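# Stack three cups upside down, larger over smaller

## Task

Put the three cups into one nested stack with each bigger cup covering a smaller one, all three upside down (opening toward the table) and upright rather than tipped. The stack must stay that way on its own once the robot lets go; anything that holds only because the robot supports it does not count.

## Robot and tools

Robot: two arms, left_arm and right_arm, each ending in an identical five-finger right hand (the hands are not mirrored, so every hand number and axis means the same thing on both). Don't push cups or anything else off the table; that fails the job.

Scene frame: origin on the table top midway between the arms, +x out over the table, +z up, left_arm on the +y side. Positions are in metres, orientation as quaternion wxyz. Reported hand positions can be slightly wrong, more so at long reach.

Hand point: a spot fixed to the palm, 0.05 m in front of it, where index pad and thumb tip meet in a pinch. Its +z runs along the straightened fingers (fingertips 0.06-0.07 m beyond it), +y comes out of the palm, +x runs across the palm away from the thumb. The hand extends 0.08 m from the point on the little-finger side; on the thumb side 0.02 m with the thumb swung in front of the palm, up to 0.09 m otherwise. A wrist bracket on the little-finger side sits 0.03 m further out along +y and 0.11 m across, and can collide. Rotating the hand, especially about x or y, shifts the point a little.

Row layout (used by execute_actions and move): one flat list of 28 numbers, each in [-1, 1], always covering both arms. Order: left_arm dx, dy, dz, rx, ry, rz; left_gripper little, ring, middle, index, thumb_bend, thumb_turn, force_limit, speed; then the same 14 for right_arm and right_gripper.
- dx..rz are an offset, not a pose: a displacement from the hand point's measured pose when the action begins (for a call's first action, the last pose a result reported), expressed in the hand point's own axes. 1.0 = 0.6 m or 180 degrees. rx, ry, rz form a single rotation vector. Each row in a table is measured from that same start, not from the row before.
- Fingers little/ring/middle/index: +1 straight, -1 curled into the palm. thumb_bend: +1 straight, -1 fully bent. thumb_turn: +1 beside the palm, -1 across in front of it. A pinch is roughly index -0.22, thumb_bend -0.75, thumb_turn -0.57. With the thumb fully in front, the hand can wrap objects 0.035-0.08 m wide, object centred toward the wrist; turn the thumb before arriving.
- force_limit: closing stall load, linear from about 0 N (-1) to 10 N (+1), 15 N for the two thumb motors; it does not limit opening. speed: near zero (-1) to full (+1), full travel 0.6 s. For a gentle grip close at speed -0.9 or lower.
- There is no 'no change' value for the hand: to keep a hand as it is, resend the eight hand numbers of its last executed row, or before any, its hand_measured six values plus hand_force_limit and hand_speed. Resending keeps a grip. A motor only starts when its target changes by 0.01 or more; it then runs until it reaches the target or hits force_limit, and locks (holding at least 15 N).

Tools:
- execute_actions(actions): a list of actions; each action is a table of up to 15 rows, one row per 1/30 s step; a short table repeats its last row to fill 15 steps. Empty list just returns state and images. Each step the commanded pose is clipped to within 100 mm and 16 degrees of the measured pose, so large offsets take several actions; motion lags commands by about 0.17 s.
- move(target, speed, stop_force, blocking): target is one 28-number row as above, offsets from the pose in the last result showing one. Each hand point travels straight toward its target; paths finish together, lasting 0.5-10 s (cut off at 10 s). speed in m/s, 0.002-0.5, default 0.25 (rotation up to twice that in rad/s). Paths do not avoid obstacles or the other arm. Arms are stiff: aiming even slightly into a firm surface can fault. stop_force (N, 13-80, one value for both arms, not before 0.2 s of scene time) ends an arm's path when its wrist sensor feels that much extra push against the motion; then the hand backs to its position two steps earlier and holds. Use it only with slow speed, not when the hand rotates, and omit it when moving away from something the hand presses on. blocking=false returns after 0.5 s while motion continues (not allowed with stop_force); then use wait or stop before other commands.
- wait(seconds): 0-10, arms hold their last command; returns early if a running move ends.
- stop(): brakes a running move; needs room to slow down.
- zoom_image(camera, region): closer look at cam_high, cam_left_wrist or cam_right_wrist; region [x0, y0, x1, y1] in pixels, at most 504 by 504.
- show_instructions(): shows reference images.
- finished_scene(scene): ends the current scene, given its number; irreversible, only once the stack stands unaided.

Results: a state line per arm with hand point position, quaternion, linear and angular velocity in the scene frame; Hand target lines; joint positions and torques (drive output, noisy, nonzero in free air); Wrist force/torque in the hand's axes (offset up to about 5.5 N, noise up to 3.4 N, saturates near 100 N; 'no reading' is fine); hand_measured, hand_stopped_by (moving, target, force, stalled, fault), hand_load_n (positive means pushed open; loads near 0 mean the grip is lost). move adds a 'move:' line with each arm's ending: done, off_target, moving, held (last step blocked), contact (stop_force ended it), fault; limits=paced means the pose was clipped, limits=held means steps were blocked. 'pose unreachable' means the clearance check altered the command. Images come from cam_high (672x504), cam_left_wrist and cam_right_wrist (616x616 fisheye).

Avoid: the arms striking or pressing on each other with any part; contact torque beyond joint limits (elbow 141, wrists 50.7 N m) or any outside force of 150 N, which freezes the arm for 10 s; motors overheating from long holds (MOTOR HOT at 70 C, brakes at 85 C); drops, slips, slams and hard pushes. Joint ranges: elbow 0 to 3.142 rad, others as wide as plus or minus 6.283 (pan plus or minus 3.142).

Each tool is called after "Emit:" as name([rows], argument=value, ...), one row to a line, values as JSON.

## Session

Emit:
execute_actions(actions=[])

Scene clock: 0.00 s.
left_arm: end_effector_position=(-0.1590, +0.9892, +0.6043) hand_measured=(+1.000, +1.000, +1.000, +1.000, +1.000, +1.000) hand_load_n=(+0.0, +0.0, +0.0, +0.0, +0.0, +0.0) hand_stopped_by=(target, target, target, target, target, target) hand_force_limit=0.00 hand_speed=-0.80 end_effector_quat_wxyz=(+0.033, +0.676, -0.735, +0.029) end_effector_velocity=(+0.000, -0.000, -0.000) end_effector_angular_velocity=(-0.002, +0.001, +0.001) | right_arm: end_effector_position=(+0.1268, -1.3044, +0.5832) hand_measured=(+1.000, +1.000, +1.000, +1.000, +1.000, +1.000) hand_load_n=(+0.0, +0.0, +0.0, +0.0, +0.0, +0.0) hand_stopped_by=(target, target, target, target, target, target) hand_force_limit=0.00 hand_speed=-0.80 end_effector_quat_wxyz=(+0.011, +0.683, +0.729, -0.046) end_effector_velocity=(-0.000, +0.000, +0.001) end_effector_angular_velocity=(-0.001, +0.000, -0.001)
Joint positions: left_arm=[ 1.334 -1.579  1.457  1.778  1.593 -1.835] | right_arm=[-2.025 -1.521  1.401  1.597  1.589 -1.968]
Joint velocities: left_arm=[-0.     0.     0.001  0.001  0.    -0.001] | right_arm=[-0.    -0.001  0.     0.     0.     0.   ]
Joint torques (N m, as the arm reports them, + toward a larger angle): no reading
Motor temperatures (°C, as the motors report them): left_arm=[27 24 23 27 28 25] | right_arm=[21 21 26 30 31 30]
Wrist force (N, on the end effector, along its own x y z axes, offset not removed): no reading
Wrist torque (N m, same axes, about the end effector's origin, offset not removed): no reading
Hand target (left_arm): -0.159, +0.989, +0.604; +0.033, +0.676, -0.735, +0.029
Hand target (right_arm): +0.127, -1.304, +0.583; +0.011, +0.683, +0.729, -0.046
camera_calibration (this result's frames):
cam_left_wrist: T_world_to_cam=[[-0.979306, 0.1901, -0.0694406, -0.293636], [0.136719, 0.874381, 0.465582, -1.12548], [0.149225, 0.446453, -0.882276, 0.243274], [0, 0, 0, 1]] pos_world=[-0.169987, 0.931307, 0.718248]
cam_right_wrist: T_world_to_cam=[[0.994872, -0.0809604, -0.0606172, -0.194059], [-0.0219449, -0.757867, 0.652039, -1.3751], [-0.0987292, -0.647366, -0.755758, -0.25997], [0, 0, 0, 1]] pos_world=[0.137221, -1.22615, 0.688379]

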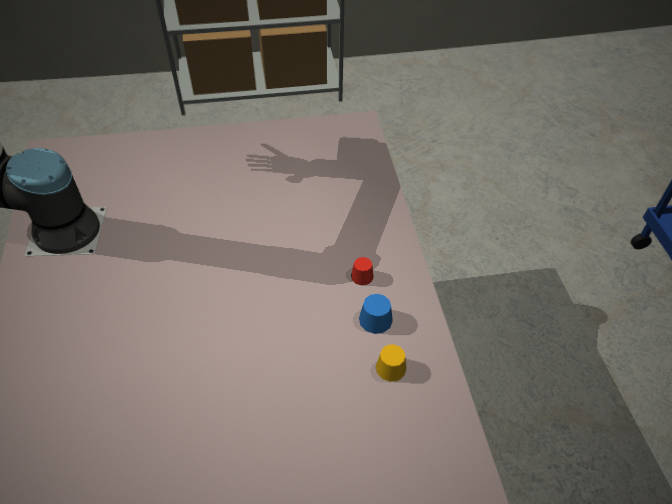

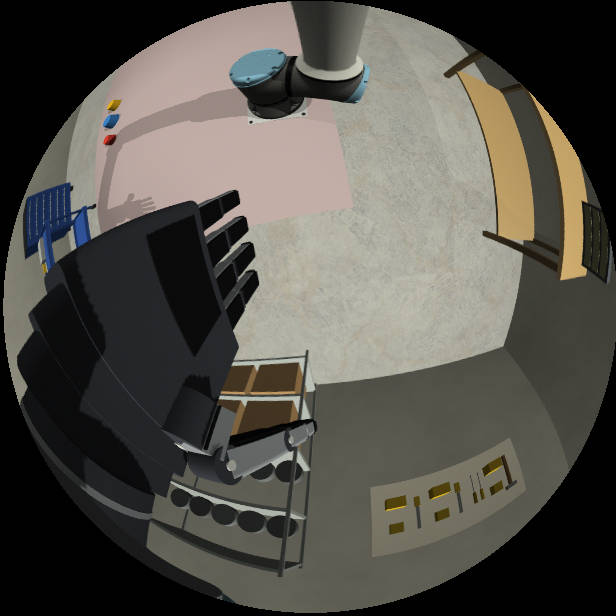

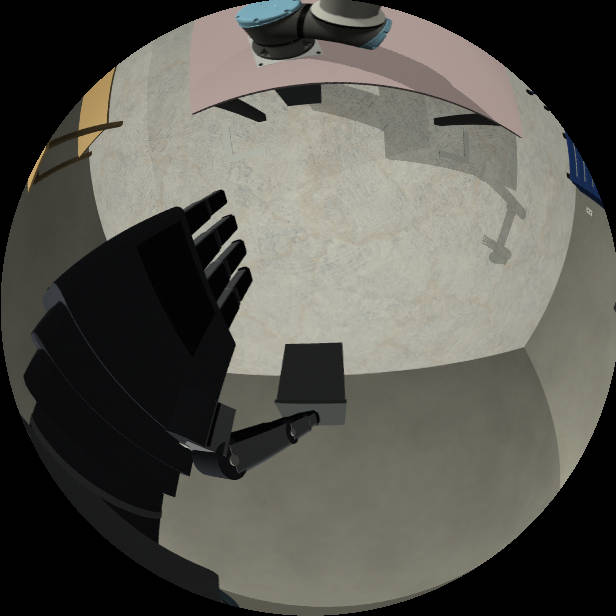

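Emit:
zoom_image(camera="cam_high", region=[300, 250, 440, 390])

Emit:
move(target=[0.5,-1,0.3,0.193,0.16,-0.2025,1,1,1,1,1,-1,0.2,0,0,0,0,0,0,0,1,1,1,1,1,1,0,-0.8], speed=0.4)

Emit:
move(target=[0.45,0.3,0.7,0.193,0.16,-0.2025,1,1,1,1,1,-1,0.2,0,0,0,0,0,0,0,1,1,1,1,1,1,0,-0.8], speed=0.4)

Region (300, 250, 440, 390) of cam_high's 672x504 image, scaled by 3.600, with more detail than that image has.

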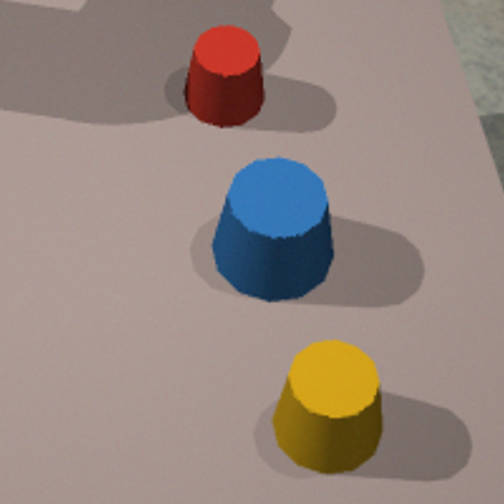

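Scene clock: 6.30 s.
left_arm: end_effector_position=(+0.4113, +0.6268, +0.4494) hand_measured=(+1.000, +1.000, +1.000, +1.000, +1.000, -1.000) hand_load_n=(+0.0, +0.0, +0.0, +0.0, +0.0, +0.0) hand_stopped_by=(target, target, target, target, target, target) hand_force_limit=0.20 hand_speed=0.00 end_effector_quat_wxyz=(+0.018, +0.818, -0.421, +0.391) end_effector_velocity=(+0.001, -0.001, -0.000) end_effector_angular_velocity=(-0.001, -0.001, +0.002) | right_arm: end_effector_position=(+0.1268, -1.3044, +0.5832) hand_measured=(+1.000, +1.000, +1.000, +1.000, +1.000, +1.000) hand_load_n=(+0.0, +0.0, +0.0, +0.0, +0.0, +0.0) hand_stopped_by=(target, target, target, target, target, target) hand_force_limit=0.00 hand_speed=-0.80 end_effector_quat_wxyz=(+0.011, +0.683, +0.729, -0.046) end_effector_velocity=(-0.000, +0.000, +0.001) end_effector_angular_velocity=(-0.002, +0.001, -0.000)
Joint positions: left_arm=[ 0.274 -1.667  1.741  0.819  2.043 -3.769] | right_arm=[-2.025 -1.521  1.401  1.597  1.589 -1.968]
Joint velocities: left_arm=[-0.002 -0.001  0.001 -0.003 -0.002 -0.004] | right_arm=[-0.    -0.001 -0.    -0.001 -0.    -0.   ]
Joint torques (N m, as the arm reports them, + toward a larger angle): left_arm=[-13.46 -46.01 -28.59  -0.55  -1.75  -3.06] | right_arm=[ -0.36 -35.48 -40.84   3.82   0.03  -0.3 ]
Motor temperatures (°C, as the motors report them): left_arm=[27 24 23 27 28 25] | right_arm=[21 21 26 30 31 30]
Wrist force (N, on the end effector, along its own x y z axes, offset not removed): left_arm=[0.1 0.1 2.6] | right_arm=[-0.1 2.7 2.2]
Wrist torque (N m, same axes, about the end effector's origin, offset not removed): left_arm=[0.53 -0.36 0.05] | right_arm=[0.25 -0.31 0.49]
Hand target (left_arm): +0.411, +0.627, +0.449; +0.018, +0.818, -0.421, +0.391
Hand target (right_arm): +0.127, -1.304, +0.583; +0.011, +0.683, +0.729, -0.046
Off the commanded pose (left_arm): 0.002 m, 0 deg.
Off the commanded pose (right_arm): 0.000 m, 0 deg.
move: done
camera_calibration (this result's frames):
cam_left_wrist: T_world_to_cam=[[-0.698374, -0.584309, -0.413348, 0.847436], [-0.578659, 0.800827, -0.154372, -0.195536], [0.421221, 0.131378, -0.897392, 0.275722], [0, 0, 0, 1]] pos_world=[0.362539, 0.615531, 0.567531]
cam_right_wrist: T_world_to_cam=[[0.994872, -0.08096, -0.0606171, -0.194059], [-0.0219447, -0.757867, 0.652039, -1.3751], [-0.0987289, -0.647366, -0.755758, -0.25997], [0, 0, 0, 1]] pos_world=[0.137221, -1.22615, 0.688379]

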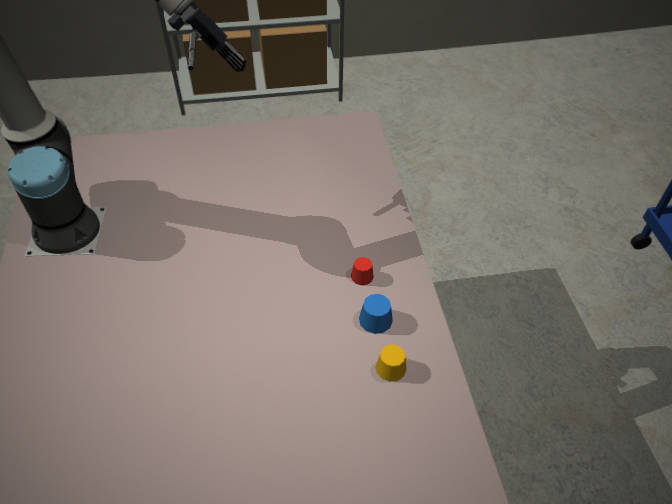

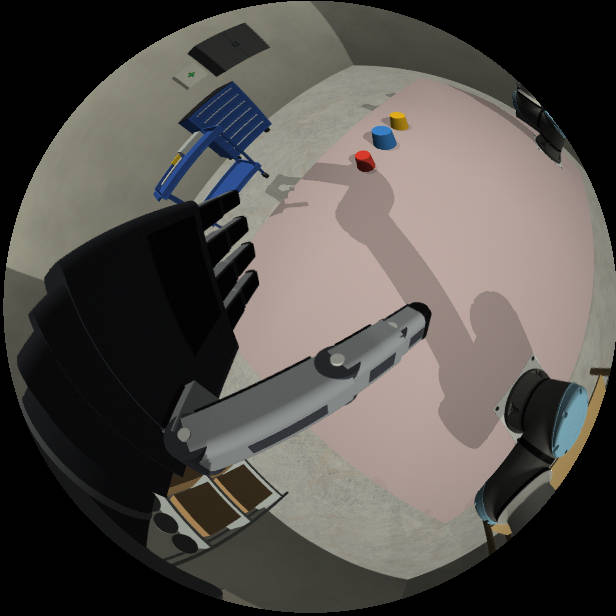

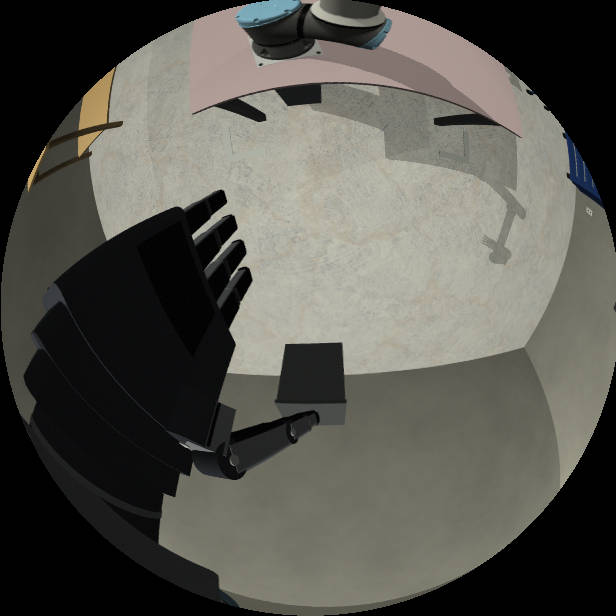

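Scene clock: 8.23 s.
left_arm: end_effector_position=(+0.6396, +0.1793, +0.2805) hand_measured=(+1.000, +1.000, +1.000, +1.000, +1.000, -1.000) hand_load_n=(+0.0, +0.0, +0.0, +0.0, +0.0, +0.0) hand_stopped_by=(target, target, target, target, target, target) hand_force_limit=0.20 hand_speed=0.00 end_effector_quat_wxyz=(-0.002, +0.755, -0.002, +0.656) end_effector_velocity=(+0.001, -0.000, -0.001) end_effector_angular_velocity=(+0.002, -0.001, +0.002) | right_arm: end_effector_position=(+0.1268, -1.3044, +0.5832) hand_measured=(+1.000, +1.000, +1.000, +1.000, +1.000, +1.000) hand_load_n=(+0.0, +0.0, +0.0, +0.0, +0.0, +0.0) hand_stopped_by=(target, target, target, target, target, target) hand_force_limit=0.00 hand_speed=-0.80 end_effector_quat_wxyz=(+0.011, +0.683, +0.729, -0.046) end_effector_velocity=(+0.001, +0.001, +0.000) end_effector_angular_velocity=(+0.000, -0.000, +0.000)
Joint positions: left_arm=[-0.732 -1.472  2.076 -0.393  0.738 -4.863] | right_arm=[-2.025 -1.521  1.401  1.597  1.589 -1.968]
Joint velocities: left_arm=[-0.     0.002 -0.    -0.003 -0.002  0.003] | right_arm=[ 0.    -0.002  0.002  0.001 -0.     0.   ]
Joint torques (N m, as the arm reports them, + toward a larger angle): left_arm=[-11.37 -34.22 -40.8   -3.48  -2.53   2.79] | right_arm=[ -0.04 -35.67 -41.28   3.82   0.13  -0.29]
Motor temperatures (°C, as the motors report them): left_arm=[27 24 23 27 28 25] | right_arm=[21 21 26 30 31 30]
Wrist force (N, on the end effector, along its own x y z axes, offset not removed): left_arm=[-2.2 1.2 3.3] | right_arm=[1.4 -1.2 1.7]
Wrist torque (N m, same axes, about the end effector's origin, offset not removed): left_arm=[0.59 0.18 -0.05] | right_arm=[-0.30 -0.48 0.33]
Hand target (left_arm): +0.640, +0.179, +0.280; -0.002, +0.755, -0.002, +0.656
Hand target (right_arm): +0.127, -1.304, +0.583; +0.011, +0.683, +0.729, -0.046
Off the commanded pose (left_arm): 0.002 m, 0 deg.
Off the commanded pose (right_arm): 0.000 m, 0 deg.
move: done
camera_calibration (this result's frames):
cam_left_wrist: T_world_to_cam=[[0.0437259, -0.990896, -0.127334, 0.193625], [-0.653882, 0.0679782, -0.753536, 0.616446], [0.755332, 0.116211, -0.644957, -0.195046], [0, 0, 0, 1]] pos_world=[0.541941, 0.172623, 0.363373]
cam_right_wrist: T_world_to_cam=[[0.994872, -0.0809605, -0.0606172, -0.194059], [-0.021945, -0.757867, 0.652039, -1.3751], [-0.0987292, -0.647366, -0.755758, -0.25997], [0, 0, 0, 1]] pos_world=[0.137221, -1.22615, 0.688379]

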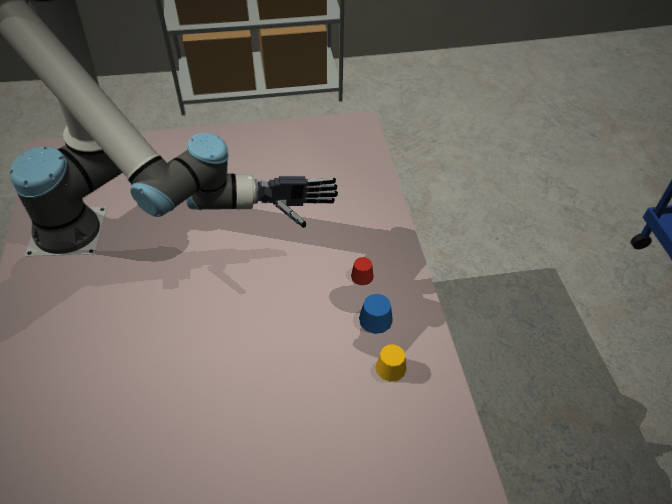

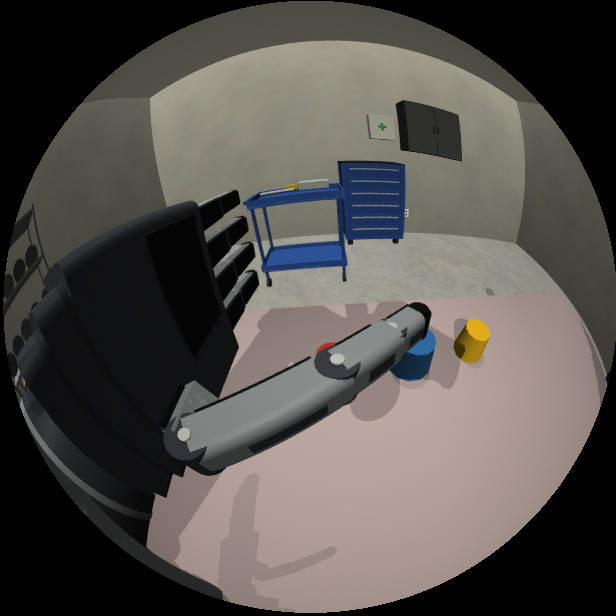

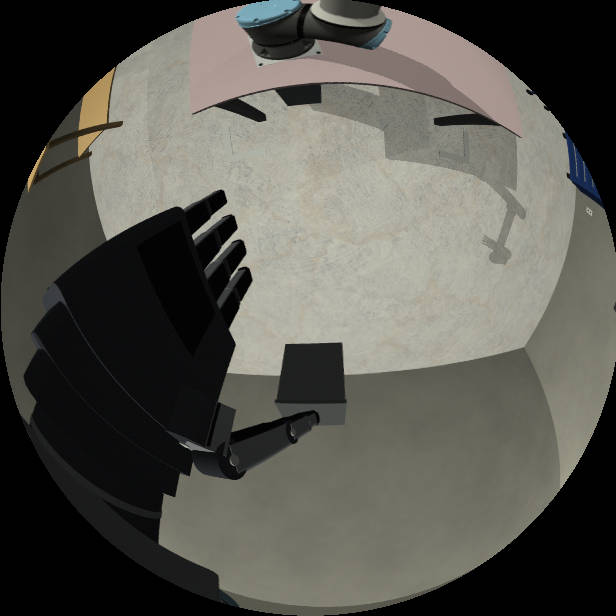

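Emit:
move(target=[-0.2,0.523,0.256,0,0,0,1,1,1,1,1,-1,0.2,0,0,0,0,0,0,0,1,1,1,1,1,1,0,-0.8], speed=0.3)

Emit:
move(target=[-0.175,0,0.025,0,0,0,1,1,1,1,1,-1,0.2,0,0,0,0,0,0,0,1,1,1,1,1,1,0,-0.8], speed=0.12, stop_force=15)

Emit:
zoom_image(camera="cam_high", region=[300, 250, 440, 390])

Scene clock: 17.07 s.
left_arm: end_effector_position=(+0.7753, -0.1337, +0.1392) hand_measured=(+1.000, +1.000, +1.000, +1.000, +1.000, -1.000) hand_load_n=(+0.0, +0.0, +0.0, +0.0, +0.0, +0.0) hand_stopped_by=(target, target, target, target, target, target) hand_force_limit=0.20 hand_speed=0.00 end_effector_quat_wxyz=(-0.002, +0.755, -0.002, +0.656) end_effector_velocity=(+0.001, -0.001, -0.000) end_effector_angular_velocity=(+0.002, -0.000, -0.000) | right_arm: end_effector_position=(+0.1268, -1.3044, +0.5832) hand_measured=(+1.000, +1.000, +1.000, +1.000, +1.000, +1.000) hand_load_n=(+0.0, +0.0, +0.0, +0.0, +0.0, +0.0) hand_stopped_by=(target, target, target, target, target, target) hand_force_limit=0.00 hand_speed=-0.80 end_effector_quat_wxyz=(+0.011, +0.683, +0.729, -0.046) end_effector_velocity=(-0.000, -0.001, -0.001) end_effector_angular_velocity=(+0.002, -0.000, +0.001)
Joint positions: left_arm=[-0.862 -0.899  1.528 -0.382  0.612 -4.91 ] | right_arm=[-2.025 -1.521  1.401  1.597  1.589 -1.968]
Joint velocities: left_arm=[-0.     0.002 -0.003  0.002 -0.     0.002] | right_arm=[-0.     0.002 -0.     0.    -0.    -0.001]
Joint torques (N m, as the arm reports them, + toward a larger angle): left_arm=[-10.57 -80.48 -42.77   1.92  -2.42  -3.03] | right_arm=[  0.4  -36.1  -41.45   4.    -0.1   -0.28]
Motor temperatures (°C, as the motors report them): left_arm=[27 24 23 27 28 25] | right_arm=[21 21 26 30 31 30]
Wrist force (N, on the end effector, along its own x y z axes, offset not removed): left_arm=[2.9 2.9 1.2] | right_arm=[2.8 -1.0 0.1]
Wrist torque (N m, same axes, about the end effector's origin, offset not removed): left_arm=[0.94 -0.74 0.33] | right_arm=[-0.30 -0.63 0.37]
Hand target (left_arm): +0.775, -0.134, +0.139; -0.002, +0.755, -0.002, +0.656
Hand target (right_arm): +0.127, -1.304, +0.583; +0.011, +0.683, +0.729, -0.046
Off the commanded pose (left_arm): 0.001 m, 0 deg.
Off the commanded pose (right_arm): 0.000 m, 0 deg.
move: done
camera_calibration (this result's frames):
cam_left_wrist: T_world_to_cam=[[0.0437603, -0.990873, -0.127501, -0.140448], [-0.653712, 0.0681093, -0.753672, 0.619991], [0.755477, 0.11633, -0.644765, -0.352411], [0, 0, 0, 1]] pos_world=[0.67768, -0.140397, 0.222141]
cam_right_wrist: T_world_to_cam=[[0.994872, -0.0809603, -0.0606172, -0.194059], [-0.0219449, -0.757867, 0.652039, -1.3751], [-0.0987291, -0.647366, -0.755758, -0.25997], [0, 0, 0, 1]] pos_world=[0.137221, -1.22615, 0.688379]

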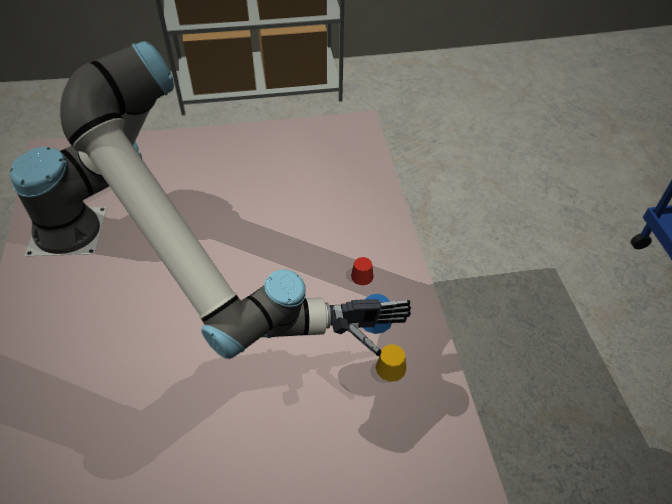

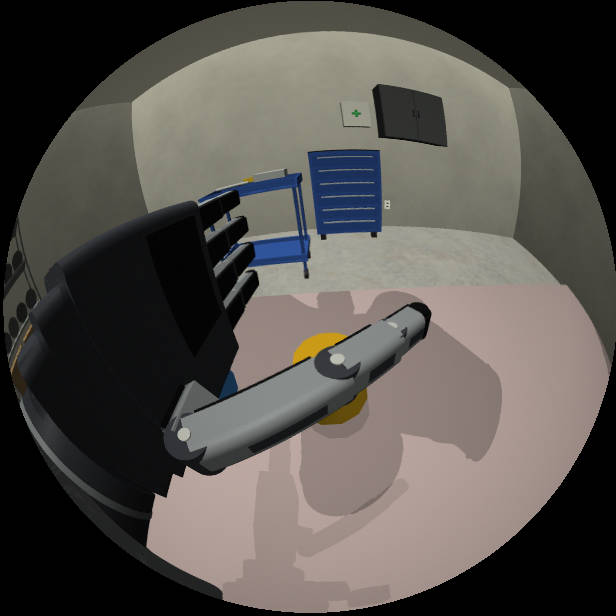

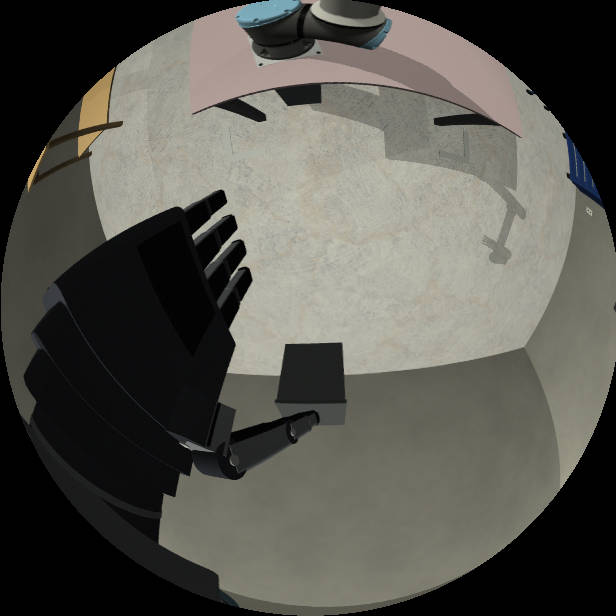

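Scene clock: 18.37 s.
left_arm: end_effector_position=(+0.7756, -0.1332, +0.0333) hand_measured=(+1.000, +1.000, +1.000, +1.000, +1.000, -1.000) hand_load_n=(+0.0, +0.0, +0.0, +0.0, +0.0, +0.0) hand_stopped_by=(target, target, target, target, target, target) hand_force_limit=0.20 hand_speed=0.00 end_effector_quat_wxyz=(-0.002, +0.755, -0.002, +0.656) end_effector_velocity=(+0.000, +0.000, -0.001) end_effector_angular_velocity=(+0.001, -0.000, +0.001) | right_arm: end_effector_position=(+0.1268, -1.3044, +0.5832) hand_measured=(+1.000, +1.000, +1.000, +1.000, +1.000, +1.000) hand_load_n=(+0.0, +0.0, +0.0, +0.0, +0.0, +0.0) hand_stopped_by=(target, target, target, target, target, target) hand_force_limit=0.00 hand_speed=-0.80 end_effector_quat_wxyz=(+0.011, +0.683, +0.729, -0.046) end_effector_velocity=(+0.001, -0.000, +0.000) end_effector_angular_velocity=(-0.000, +0.000, +0.000)
Joint positions: left_arm=[-0.861 -0.788  1.556 -0.521  0.612 -4.91 ] | right_arm=[-2.025 -1.521  1.401  1.597  1.589 -1.968]
Joint velocities: left_arm=[ 0.     0.001  0.    -0.002 -0.001  0.001] | right_arm=[ 0.001  0.    -0.001  0.001  0.     0.001]
Joint torques (N m, as the arm reports them, + toward a larger angle): left_arm=[  8.7  -82.37 -21.62  -3.19   1.33   3.24] | right_arm=[  0.58 -36.42 -41.22   3.89  -0.14  -0.42]
Motor temperatures (°C, as the motors report them): left_arm=[27 24 23 27 28 25] | right_arm=[21 21 26 30 31 30]
Wrist force (N, on the end effector, along its own x y z axes, offset not removed): left_arm=[0.5 7.9 -2.4] | right_arm=[4.8 -1.5 3.3]
Wrist torque (N m, same axes, about the end effector's origin, offset not removed): left_arm=[1.91 -0.04 0.22] | right_arm=[-0.53 -1.07 0.51]
Hand target (left_arm): +0.776, -0.133, +0.033; -0.002, +0.755, -0.002, +0.656
Hand target (right_arm): +0.127, -1.304, +0.583; +0.011, +0.683, +0.729, -0.046
Off the commanded pose (left_arm): 0.000 m, 0 deg.
Off the commanded pose (right_arm): 0.000 m, 0 deg.
move: done
camera_calibration (this result's frames):
cam_left_wrist: T_world_to_cam=[[0.0437617, -0.990875, -0.127483, -0.15348], [-0.653722, 0.068093, -0.753665, 0.540318], [0.755469, 0.11632, -0.644776, -0.42094], [0, 0, 0, 1]] pos_world=[0.677941, -0.139908, 0.11624]
cam_right_wrist: T_world_to_cam=[[0.994872, -0.0809603, -0.0606172, -0.194059], [-0.0219449, -0.757867, 0.652039, -1.3751], [-0.0987291, -0.647366, -0.755758, -0.25997], [0, 0, 0, 1]] pos_world=[0.137221, -1.22615, 0.688379]

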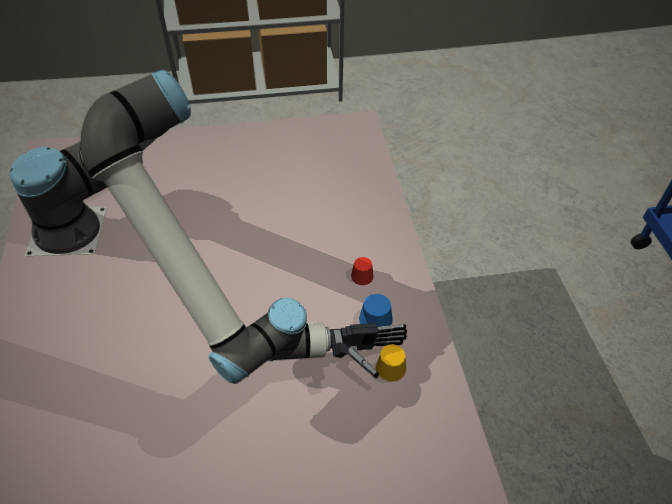

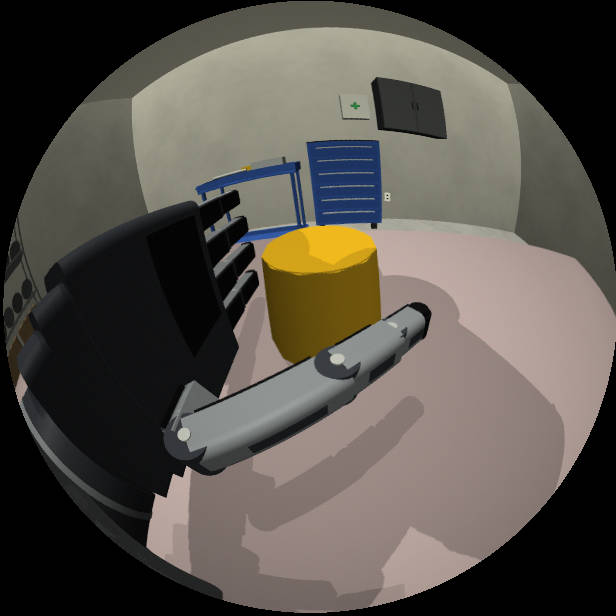

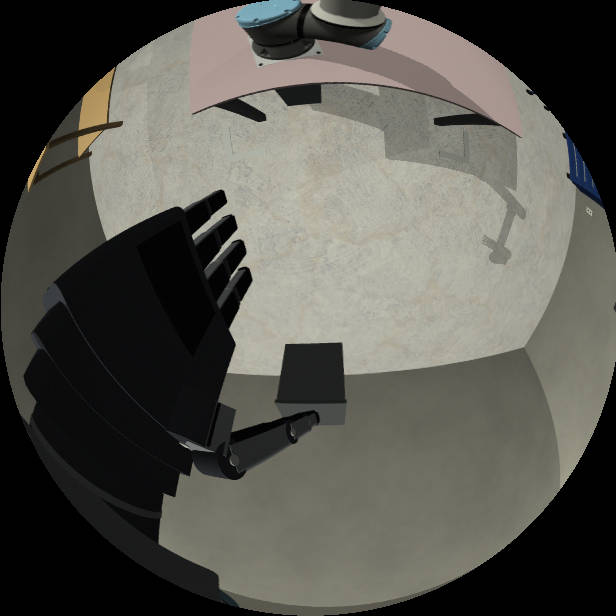

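Region (300, 250, 440, 390) of cam_high's 672x504 image, scaled by 3.600, with more detail than that image has.

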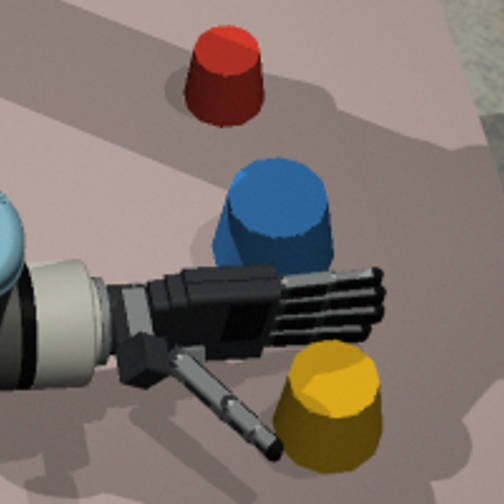

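Target (.807, -.143).

Emit:
move(target=[0.005,0.016,0.052,0,0,0,1,1,1,1,1,-1,0.2,0,0,0,0,0,0,0,1,1,1,1,1,1,0,-0.8], speed=0.06)

Emit:
move(target=[0,0,0,0,0,0,1,1,0.45,0.55,1,-1,0.2,0,0,0,0,0,0,0,1,1,1,1,1,1,0,-0.8])

Emit:
move(target=[0,0,0,0,0,0,1,1,-0.6,-0.6,-0.3,-1,0.2,-0.7,0,0,0,0,0,0,1,1,1,1,1,1,0,-0.8])

Emit:
zoom_image(camera="cam_high", region=[300, 250, 440, 390])

Emit:
move(target=[0.165,0,-0.023,0,0,0,1,1,-0.6,-0.6,-0.3,-1,0.2,-0.7,0,0,0,0,0,0,1,1,1,1,1,1,0,-0.8], speed=0.12)

Scene clock: 24.97 s.
left_arm: end_effector_position=(+0.8069, -0.1428, +0.0319) hand_measured=(+1.000, +1.000, +1.000, +1.000, +1.000, -1.000) hand_load_n=(+0.0, +0.0, +0.0, +0.0, +0.0, +0.0) hand_stopped_by=(target, target, target, target, target, target) hand_force_limit=0.20 hand_speed=0.00 end_effector_quat_wxyz=(-0.002, +0.755, -0.002, +0.656) end_effector_velocity=(+0.001, -0.000, +0.001) end_effector_angular_velocity=(+0.000, +0.000, -0.001) | right_arm: end_effector_position=(+0.1268, -1.3044, +0.5832) hand_measured=(+1.000, +1.000, +1.000, +1.000, +1.000, +1.000) hand_load_n=(+0.0, +0.0, +0.0, +0.0, +0.0, +0.0) hand_stopped_by=(target, target, target, target, target, target) hand_force_limit=0.00 hand_speed=-0.80 end_effector_quat_wxyz=(+0.011, +0.683, +0.729, -0.046) end_effector_velocity=(-0.001, -0.000, -0.000) end_effector_angular_velocity=(-0.000, +0.000, -0.000)
Joint positions: left_arm=[-0.837 -0.752  1.485 -0.494  0.636 -4.9  ] | right_arm=[-2.025 -1.521  1.401  1.597  1.589 -1.968]
Joint velocities: left_arm=[ 0.001  0.    -0.003  0.003  0.001  0.001] | right_arm=[-0.001  0.    -0.    -0.    -0.    -0.   ]
Joint torques (N m, as the arm reports them, + toward a larger angle): left_arm=[  9.68 -86.83 -39.08   2.03   1.06   3.25] | right_arm=[ -0.43 -35.59 -41.36   3.83  -0.02  -0.33]
Motor temperatures (°C, as the motors report them): left_arm=[27 24 23 27 28 25] | right_arm=[21 21 26 30 31 30]
Wrist force (N, on the end effector, along its own x y z axes, offset not removed): left_arm=[2.4 2.0 4.8] | right_arm=[1.7 1.3 -0.4]
Wrist torque (N m, same axes, about the end effector's origin, offset not removed): left_arm=[0.66 -0.72 0.14] | right_arm=[0.17 -0.53 0.43]
Hand target (left_arm): +0.807, -0.143, +0.032; -0.002, +0.755, -0.002, +0.656
Hand target (right_arm): +0.127, -1.304, +0.583; +0.011, +0.683, +0.729, -0.046
Off the commanded pose (left_arm): 0.000 m, 0 deg.
Off the commanded pose (right_arm): 0.000 m, 0 deg.
move: done
camera_calibration (this result's frames):
cam_left_wrist: T_world_to_cam=[[0.0437514, -0.990878, -0.127458, -0.164519], [-0.653745, 0.0680774, -0.753646, 0.560347], [0.755449, 0.116298, -0.644803, -0.444326], [0, 0, 0, 1]] pos_world=[0.709188, -0.149491, 0.114831]
cam_right_wrist: T_world_to_cam=[[0.994872, -0.0809602, -0.0606173, -0.194059], [-0.0219448, -0.757867, 0.652039, -1.3751], [-0.0987291, -0.647366, -0.755758, -0.25997], [0, 0, 0, 1]] pos_world=[0.137221, -1.22615, 0.688379]

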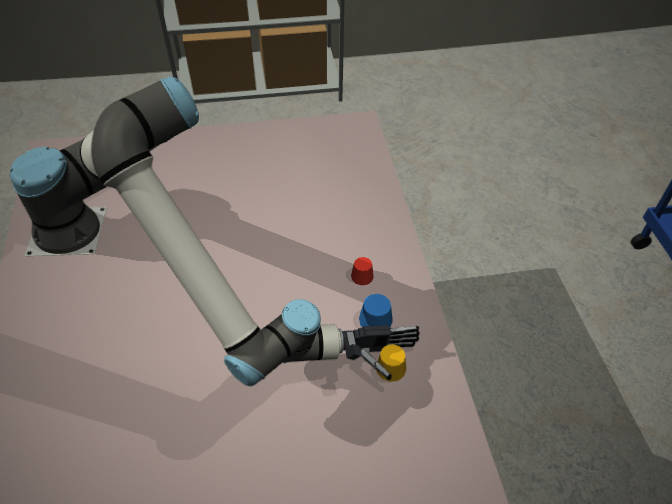

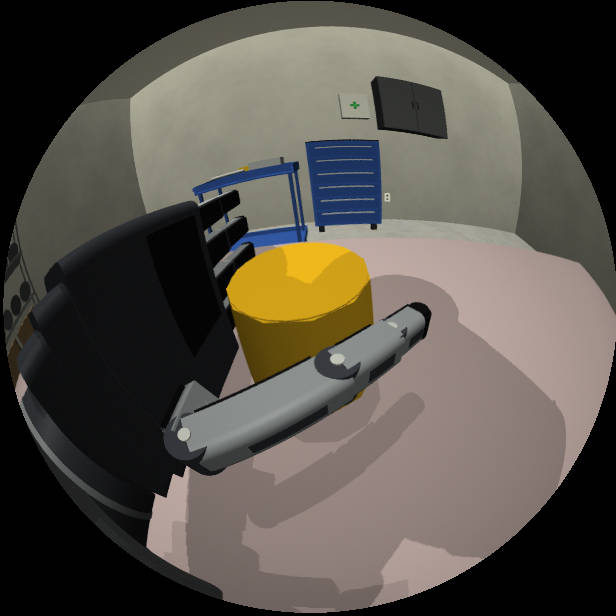

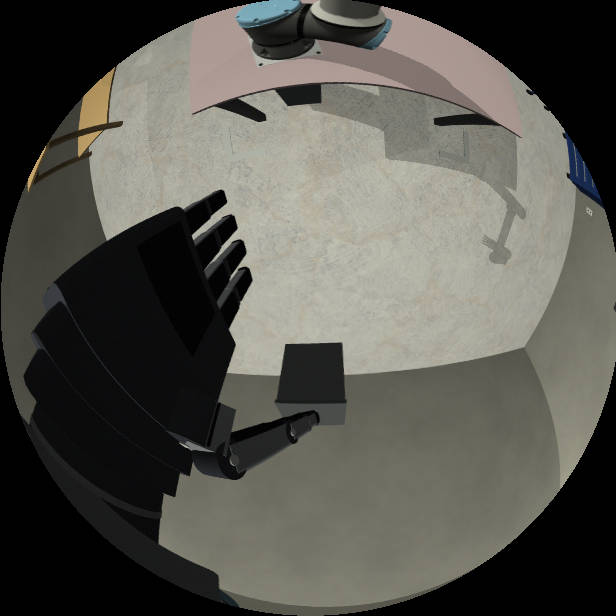

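Scene clock: 25.57 s.
left_arm: end_effector_position=(+0.8069, -0.1428, +0.0319) hand_measured=(+1.000, +1.000, +0.450, +0.550, +1.000, -1.000) hand_load_n=(+0.0, +0.0, +0.0, +0.0, +0.0, +0.0) hand_stopped_by=(target, target, target, target, target, target) hand_force_limit=0.20 hand_speed=0.00 end_effector_quat_wxyz=(-0.002, +0.755, -0.002, +0.656) end_effector_velocity=(-0.000, +0.001, -0.001) end_effector_angular_velocity=(+0.002, +0.001, +0.000) | right_arm: end_effector_position=(+0.1268, -1.3044, +0.5832) hand_measured=(+1.000, +1.000, +1.000, +1.000, +1.000, +1.000) hand_load_n=(+0.0, +0.0, +0.0, +0.0, +0.0, +0.0) hand_stopped_by=(target, target, target, target, target, target) hand_force_limit=0.00 hand_speed=-0.80 end_effector_quat_wxyz=(+0.011, +0.683, +0.729, -0.046) end_effector_velocity=(+0.000, +0.000, -0.000) end_effector_angular_velocity=(+0.000, -0.000, -0.000)
Joint positions: left_arm=[-0.837 -0.752  1.485 -0.494  0.636 -4.9  ] | right_arm=[-2.025 -1.521  1.401  1.597  1.589 -1.968]
Joint velocities: left_arm=[ 0.     0.     0.001 -0.     0.     0.   ] | right_arm=[ 0.    -0.     0.001  0.     0.     0.   ]
Joint torques (N m, as the arm reports them, + toward a larger angle): left_arm=[  5.11 -96.29 -27.92   0.57  -0.21   3.13] | right_arm=[  0.34 -36.37 -40.85   3.83  -0.01  -0.39]
Motor temperatures (°C, as the motors report them): left_arm=[27 24 23 27 28 25] | right_arm=[21 21 26 30 31 30]
Wrist force (N, on the end effector, along its own x y z axes, offset not removed): left_arm=[1.0 3.1 1.9] | right_arm=[-0.2 -0.8 3.1]
Wrist torque (N m, same axes, about the end effector's origin, offset not removed): left_arm=[1.00 -0.37 0.21] | right_arm=[-0.42 -0.36 0.37]
Hand target (left_arm): +0.807, -0.143, +0.032; -0.002, +0.755, -0.002, +0.656
Hand target (right_arm): +0.127, -1.304, +0.583; +0.011, +0.683, +0.729, -0.046
Off the commanded pose (left_arm): 0.000 m, 0 deg.
Off the commanded pose (right_arm): 0.000 m, 0 deg.
move: done
camera_calibration (this result's frames):
cam_left_wrist: T_world_to_cam=[[0.04375, -0.990879, -0.127456, -0.16453], [-0.653746, 0.0680762, -0.753645, 0.560365], [0.755448, 0.116296, -0.644805, -0.444342], [0, 0, 0, 1]] pos_world=[0.709212, -0.149502, 0.114833]
cam_right_wrist: T_world_to_cam=[[0.994872, -0.0809603, -0.0606173, -0.194059], [-0.0219449, -0.757867, 0.652039, -1.3751], [-0.0987292, -0.647366, -0.755758, -0.25997], [0, 0, 0, 1]] pos_world=[0.137221, -1.22615, 0.688379]

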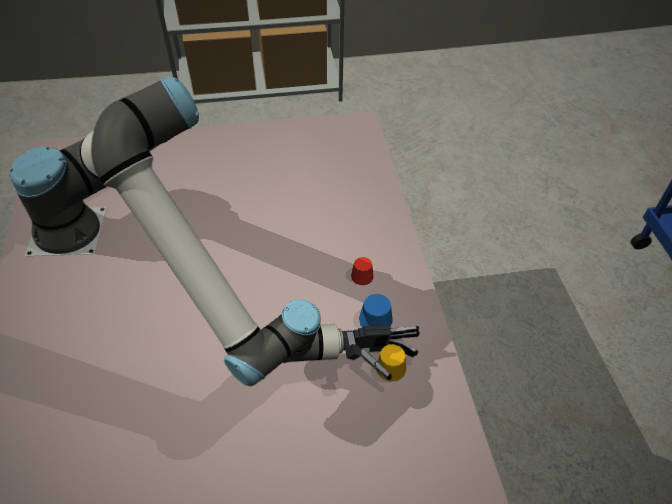

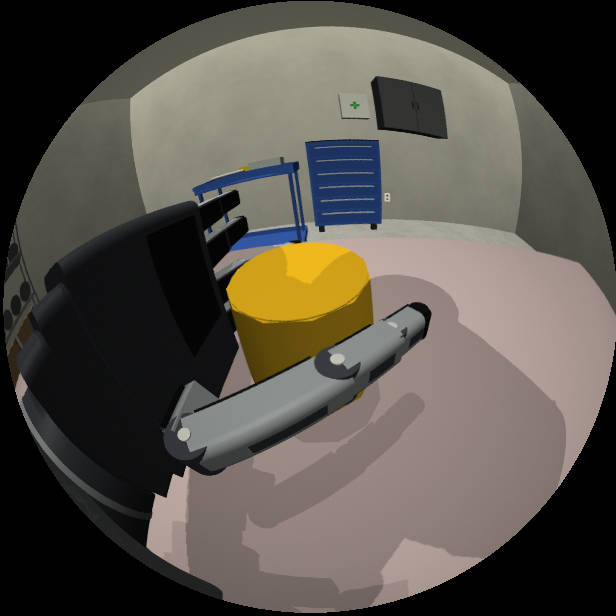

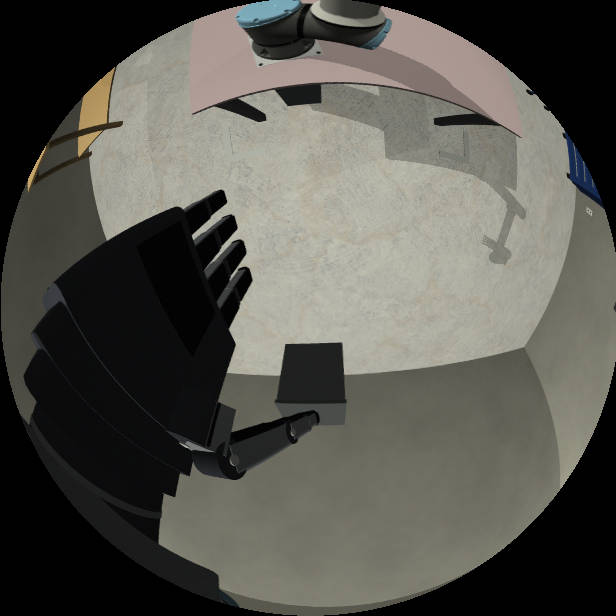

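Scene clock: 26.60 s.
left_arm: end_effector_position=(+0.8069, -0.1428, +0.0319) hand_measured=(+1.000, +1.000, +0.088, +0.204, +0.786, -1.000) hand_load_n=(+0.0, +0.0, +7.0, +6.0, +10.5, -0.5) hand_stopped_by=(target, target, force, force, force, target) hand_force_limit=0.20 hand_speed=-0.70 end_effector_quat_wxyz=(-0.002, +0.755, -0.002, +0.656) end_effector_velocity=(-0.000, +0.001, -0.002) end_effector_angular_velocity=(+0.002, +0.002, -0.001) | right_arm: end_effector_position=(+0.1268, -1.3044, +0.5832) hand_measured=(+1.000, +1.000, +1.000, +1.000, +1.000, +1.000) hand_load_n=(+0.0, +0.0, +0.0, +0.0, +0.0, +0.0) hand_stopped_by=(target, target, target, target, target, target) hand_force_limit=0.00 hand_speed=-0.80 end_effector_quat_wxyz=(+0.011, +0.683, +0.729, -0.046) end_effector_velocity=(+0.000, +0.000, -0.000) end_effector_angular_velocity=(+0.001, -0.000, -0.001)
Joint positions: left_arm=[-0.837 -0.752  1.485 -0.494  0.636 -4.9  ] | right_arm=[-2.025 -1.521  1.401  1.597  1.589 -1.968]
Joint velocities: left_arm=[0.    0.001 0.001 0.001 0.001 0.   ] | right_arm=[-0.    -0.001  0.001  0.    -0.     0.001]
Joint torques (N m, as the arm reports them, + toward a larger angle): left_arm=[  5.76 -93.8  -28.19   0.64   0.03   3.38] | right_arm=[ -1.08 -35.75 -41.41   3.7    0.12  -0.33]
Motor temperatures (°C, as the motors report them): left_arm=[27 24 23 27 28 25] | right_arm=[21 21 26 30 31 30]
Wrist force (N, on the end effector, along its own x y z axes, offset not removed): left_arm=[-0.1 2.8 4.1] | right_arm=[2.3 1.0 1.4]
Wrist torque (N m, same axes, about the end effector's origin, offset not removed): left_arm=[0.74 -0.24 -0.01] | right_arm=[0.10 -0.67 0.44]
Hand target (left_arm): +0.807, -0.143, +0.032; -0.002, +0.755, -0.002, +0.656
Hand target (right_arm): +0.127, -1.304, +0.583; +0.011, +0.683, +0.729, -0.046
Off the commanded pose (left_arm): 0.000 m, 0 deg.
Off the commanded pose (right_arm): 0.000 m, 0 deg.
move: done
camera_calibration (this result's frames):
cam_left_wrist: T_world_to_cam=[[0.0437495, -0.990879, -0.127456, -0.16453], [-0.653746, 0.0680767, -0.753645, 0.560365], [0.755448, 0.116296, -0.644805, -0.444342], [0, 0, 0, 1]] pos_world=[0.709212, -0.149502, 0.114832]
cam_right_wrist: T_world_to_cam=[[0.994872, -0.0809603, -0.0606172, -0.194059], [-0.0219449, -0.757867, 0.652039, -1.3751], [-0.0987291, -0.647366, -0.755758, -0.25997], [0, 0, 0, 1]] pos_world=[0.137221, -1.22615, 0.688379]

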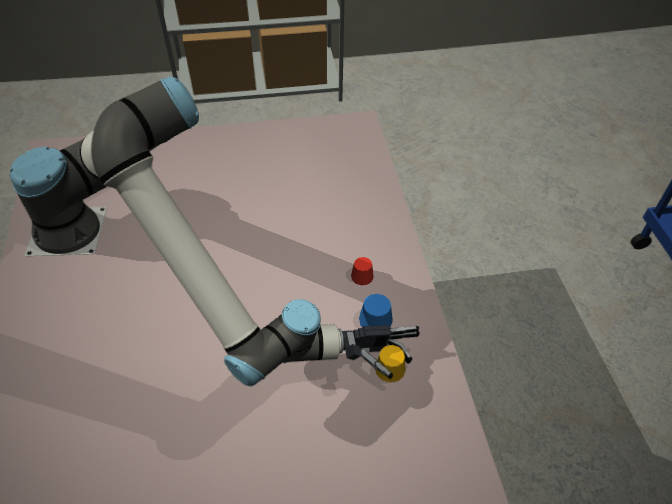

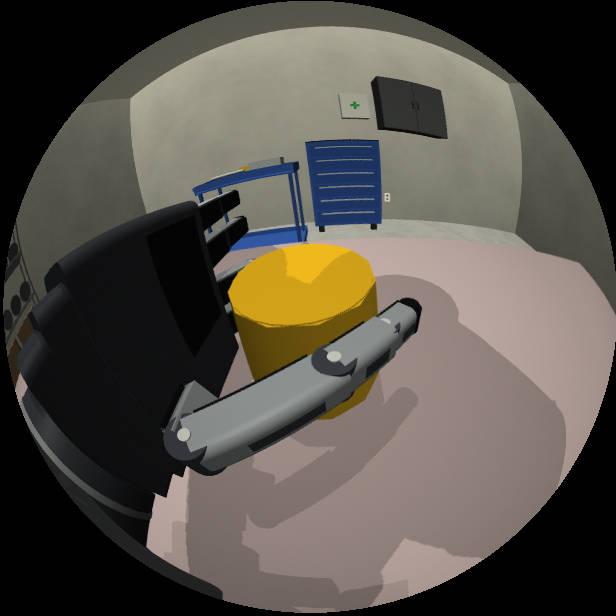

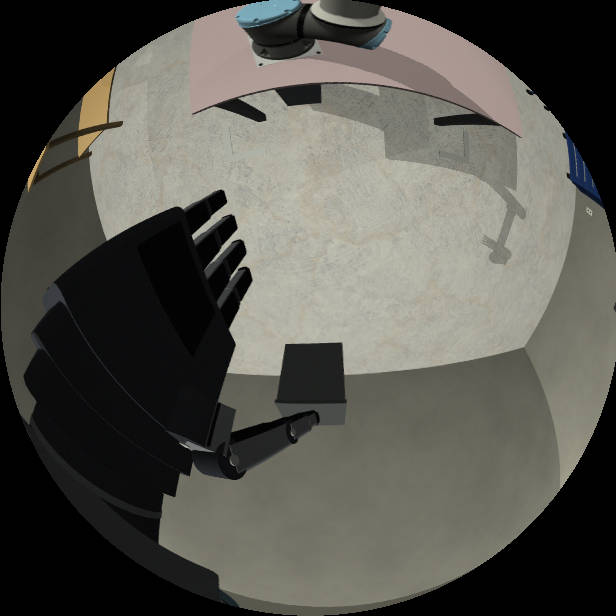

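Region (300, 250, 440, 390) of cam_high's 672x504 image, scaled by 3.600, with more detail than that image has.

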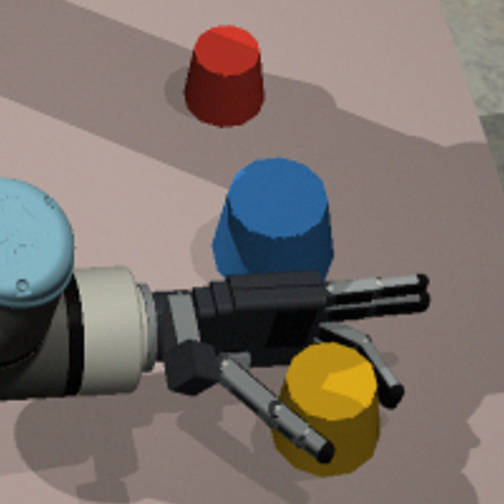

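Scene clock: 27.87 s.
left_arm: end_effector_position=(+0.8070, -0.1432, +0.1317) hand_measured=(+1.000, +1.000, +0.088, +0.204, +0.786, -1.000) hand_load_n=(+0.0, +0.0, +7.0, +6.0, +10.5, -0.5) hand_stopped_by=(target, target, force, force, force, target) hand_force_limit=0.20 hand_speed=-0.70 end_effector_quat_wxyz=(-0.002, +0.755, -0.002, +0.656) end_effector_velocity=(+0.000, +0.001, +0.001) end_effector_angular_velocity=(-0.000, +0.001, +0.001) | right_arm: end_effector_position=(+0.1268, -1.3044, +0.5832) hand_measured=(+1.000, +1.000, +1.000, +1.000, +1.000, +1.000) hand_load_n=(+0.0, +0.0, +0.0, +0.0, +0.0, +0.0) hand_stopped_by=(target, target, target, target, target, target) hand_force_limit=0.00 hand_speed=-0.80 end_effector_quat_wxyz=(+0.011, +0.683, +0.729, -0.046) end_effector_velocity=(-0.000, -0.000, -0.000) end_effector_angular_velocity=(+0.001, -0.001, -0.001)
Joint positions: left_arm=[-0.837 -0.853  1.459 -0.367  0.635 -4.9  ] | right_arm=[-2.025 -1.521  1.401  1.597  1.589 -1.968]
Joint velocities: left_arm=[ 0.001 -0.001  0.001  0.002 -0.    -0.002] | right_arm=[-0.001  0.     0.     0.001 -0.     0.001]
Joint torques (N m, as the arm reports them, + toward a larger angle): left_arm=[ -12.75 -109.07  -41.3     1.54   -2.78   -3.08] | right_arm=[  0.76 -36.68 -41.44   3.75  -0.04  -0.33]
Motor temperatures (°C, as the motors report them): left_arm=[27 24 23 27 28 25] | right_arm=[21 21 26 30 31 30]
Wrist force (N, on the end effector, along its own x y z axes, offset not removed): left_arm=[1.4 3.0 1.8] | right_arm=[2.1 -2.9 2.7]
Wrist torque (N m, same axes, about the end effector's origin, offset not removed): left_arm=[0.89 -0.42 0.18] | right_arm=[-0.73 -0.60 0.40]
Hand target (left_arm): +0.807, -0.143, +0.132; -0.002, +0.755, -0.002, +0.656
Hand target (right_arm): +0.127, -1.304, +0.583; +0.011, +0.683, +0.729, -0.046
Off the commanded pose (left_arm): 0.000 m, 0 deg.
Off the commanded pose (right_arm): 0.000 m, 0 deg.
move: done
camera_calibration (this result's frames):
cam_left_wrist: T_world_to_cam=[[0.0437624, -0.990864, -0.127568, -0.152221], [-0.653751, 0.0681529, -0.753634, 0.635672], [0.755443, 0.116379, -0.644796, -0.380014], [0, 0, 0, 1]] pos_world=[0.709312, -0.149927, 0.214614]
cam_right_wrist: T_world_to_cam=[[0.994872, -0.0809602, -0.0606172, -0.194059], [-0.0219448, -0.757867, 0.652039, -1.3751], [-0.098729, -0.647366, -0.755758, -0.25997], [0, 0, 0, 1]] pos_world=[0.137221, -1.22615, 0.688379]

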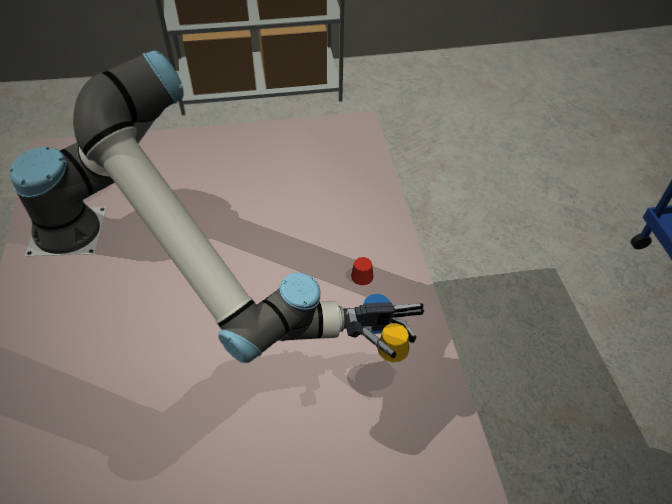

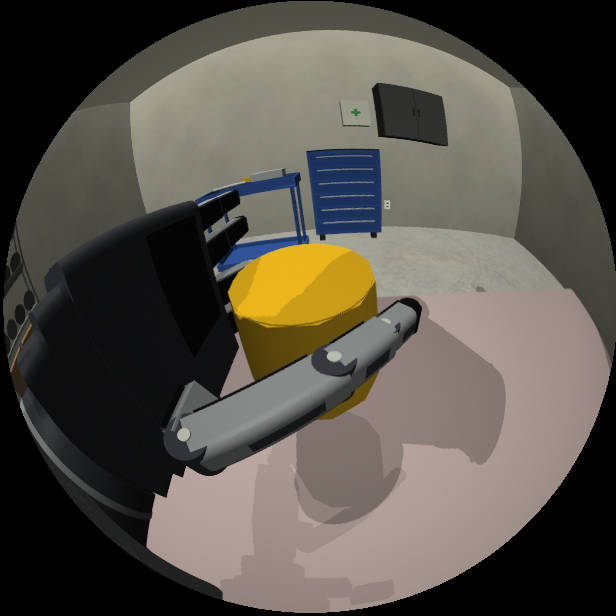

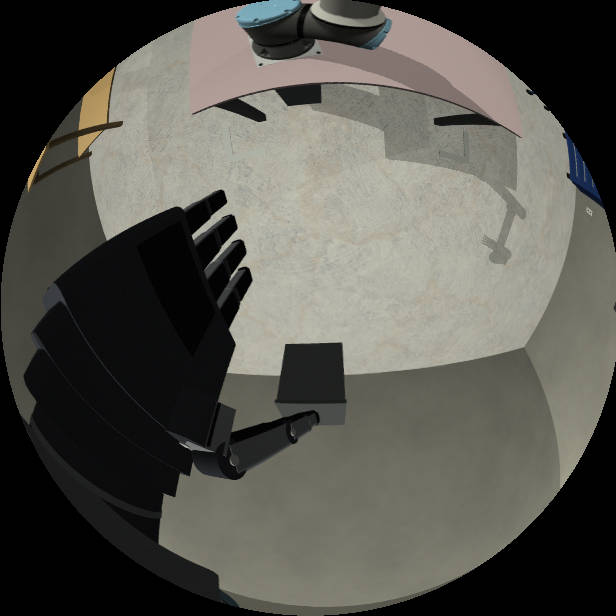

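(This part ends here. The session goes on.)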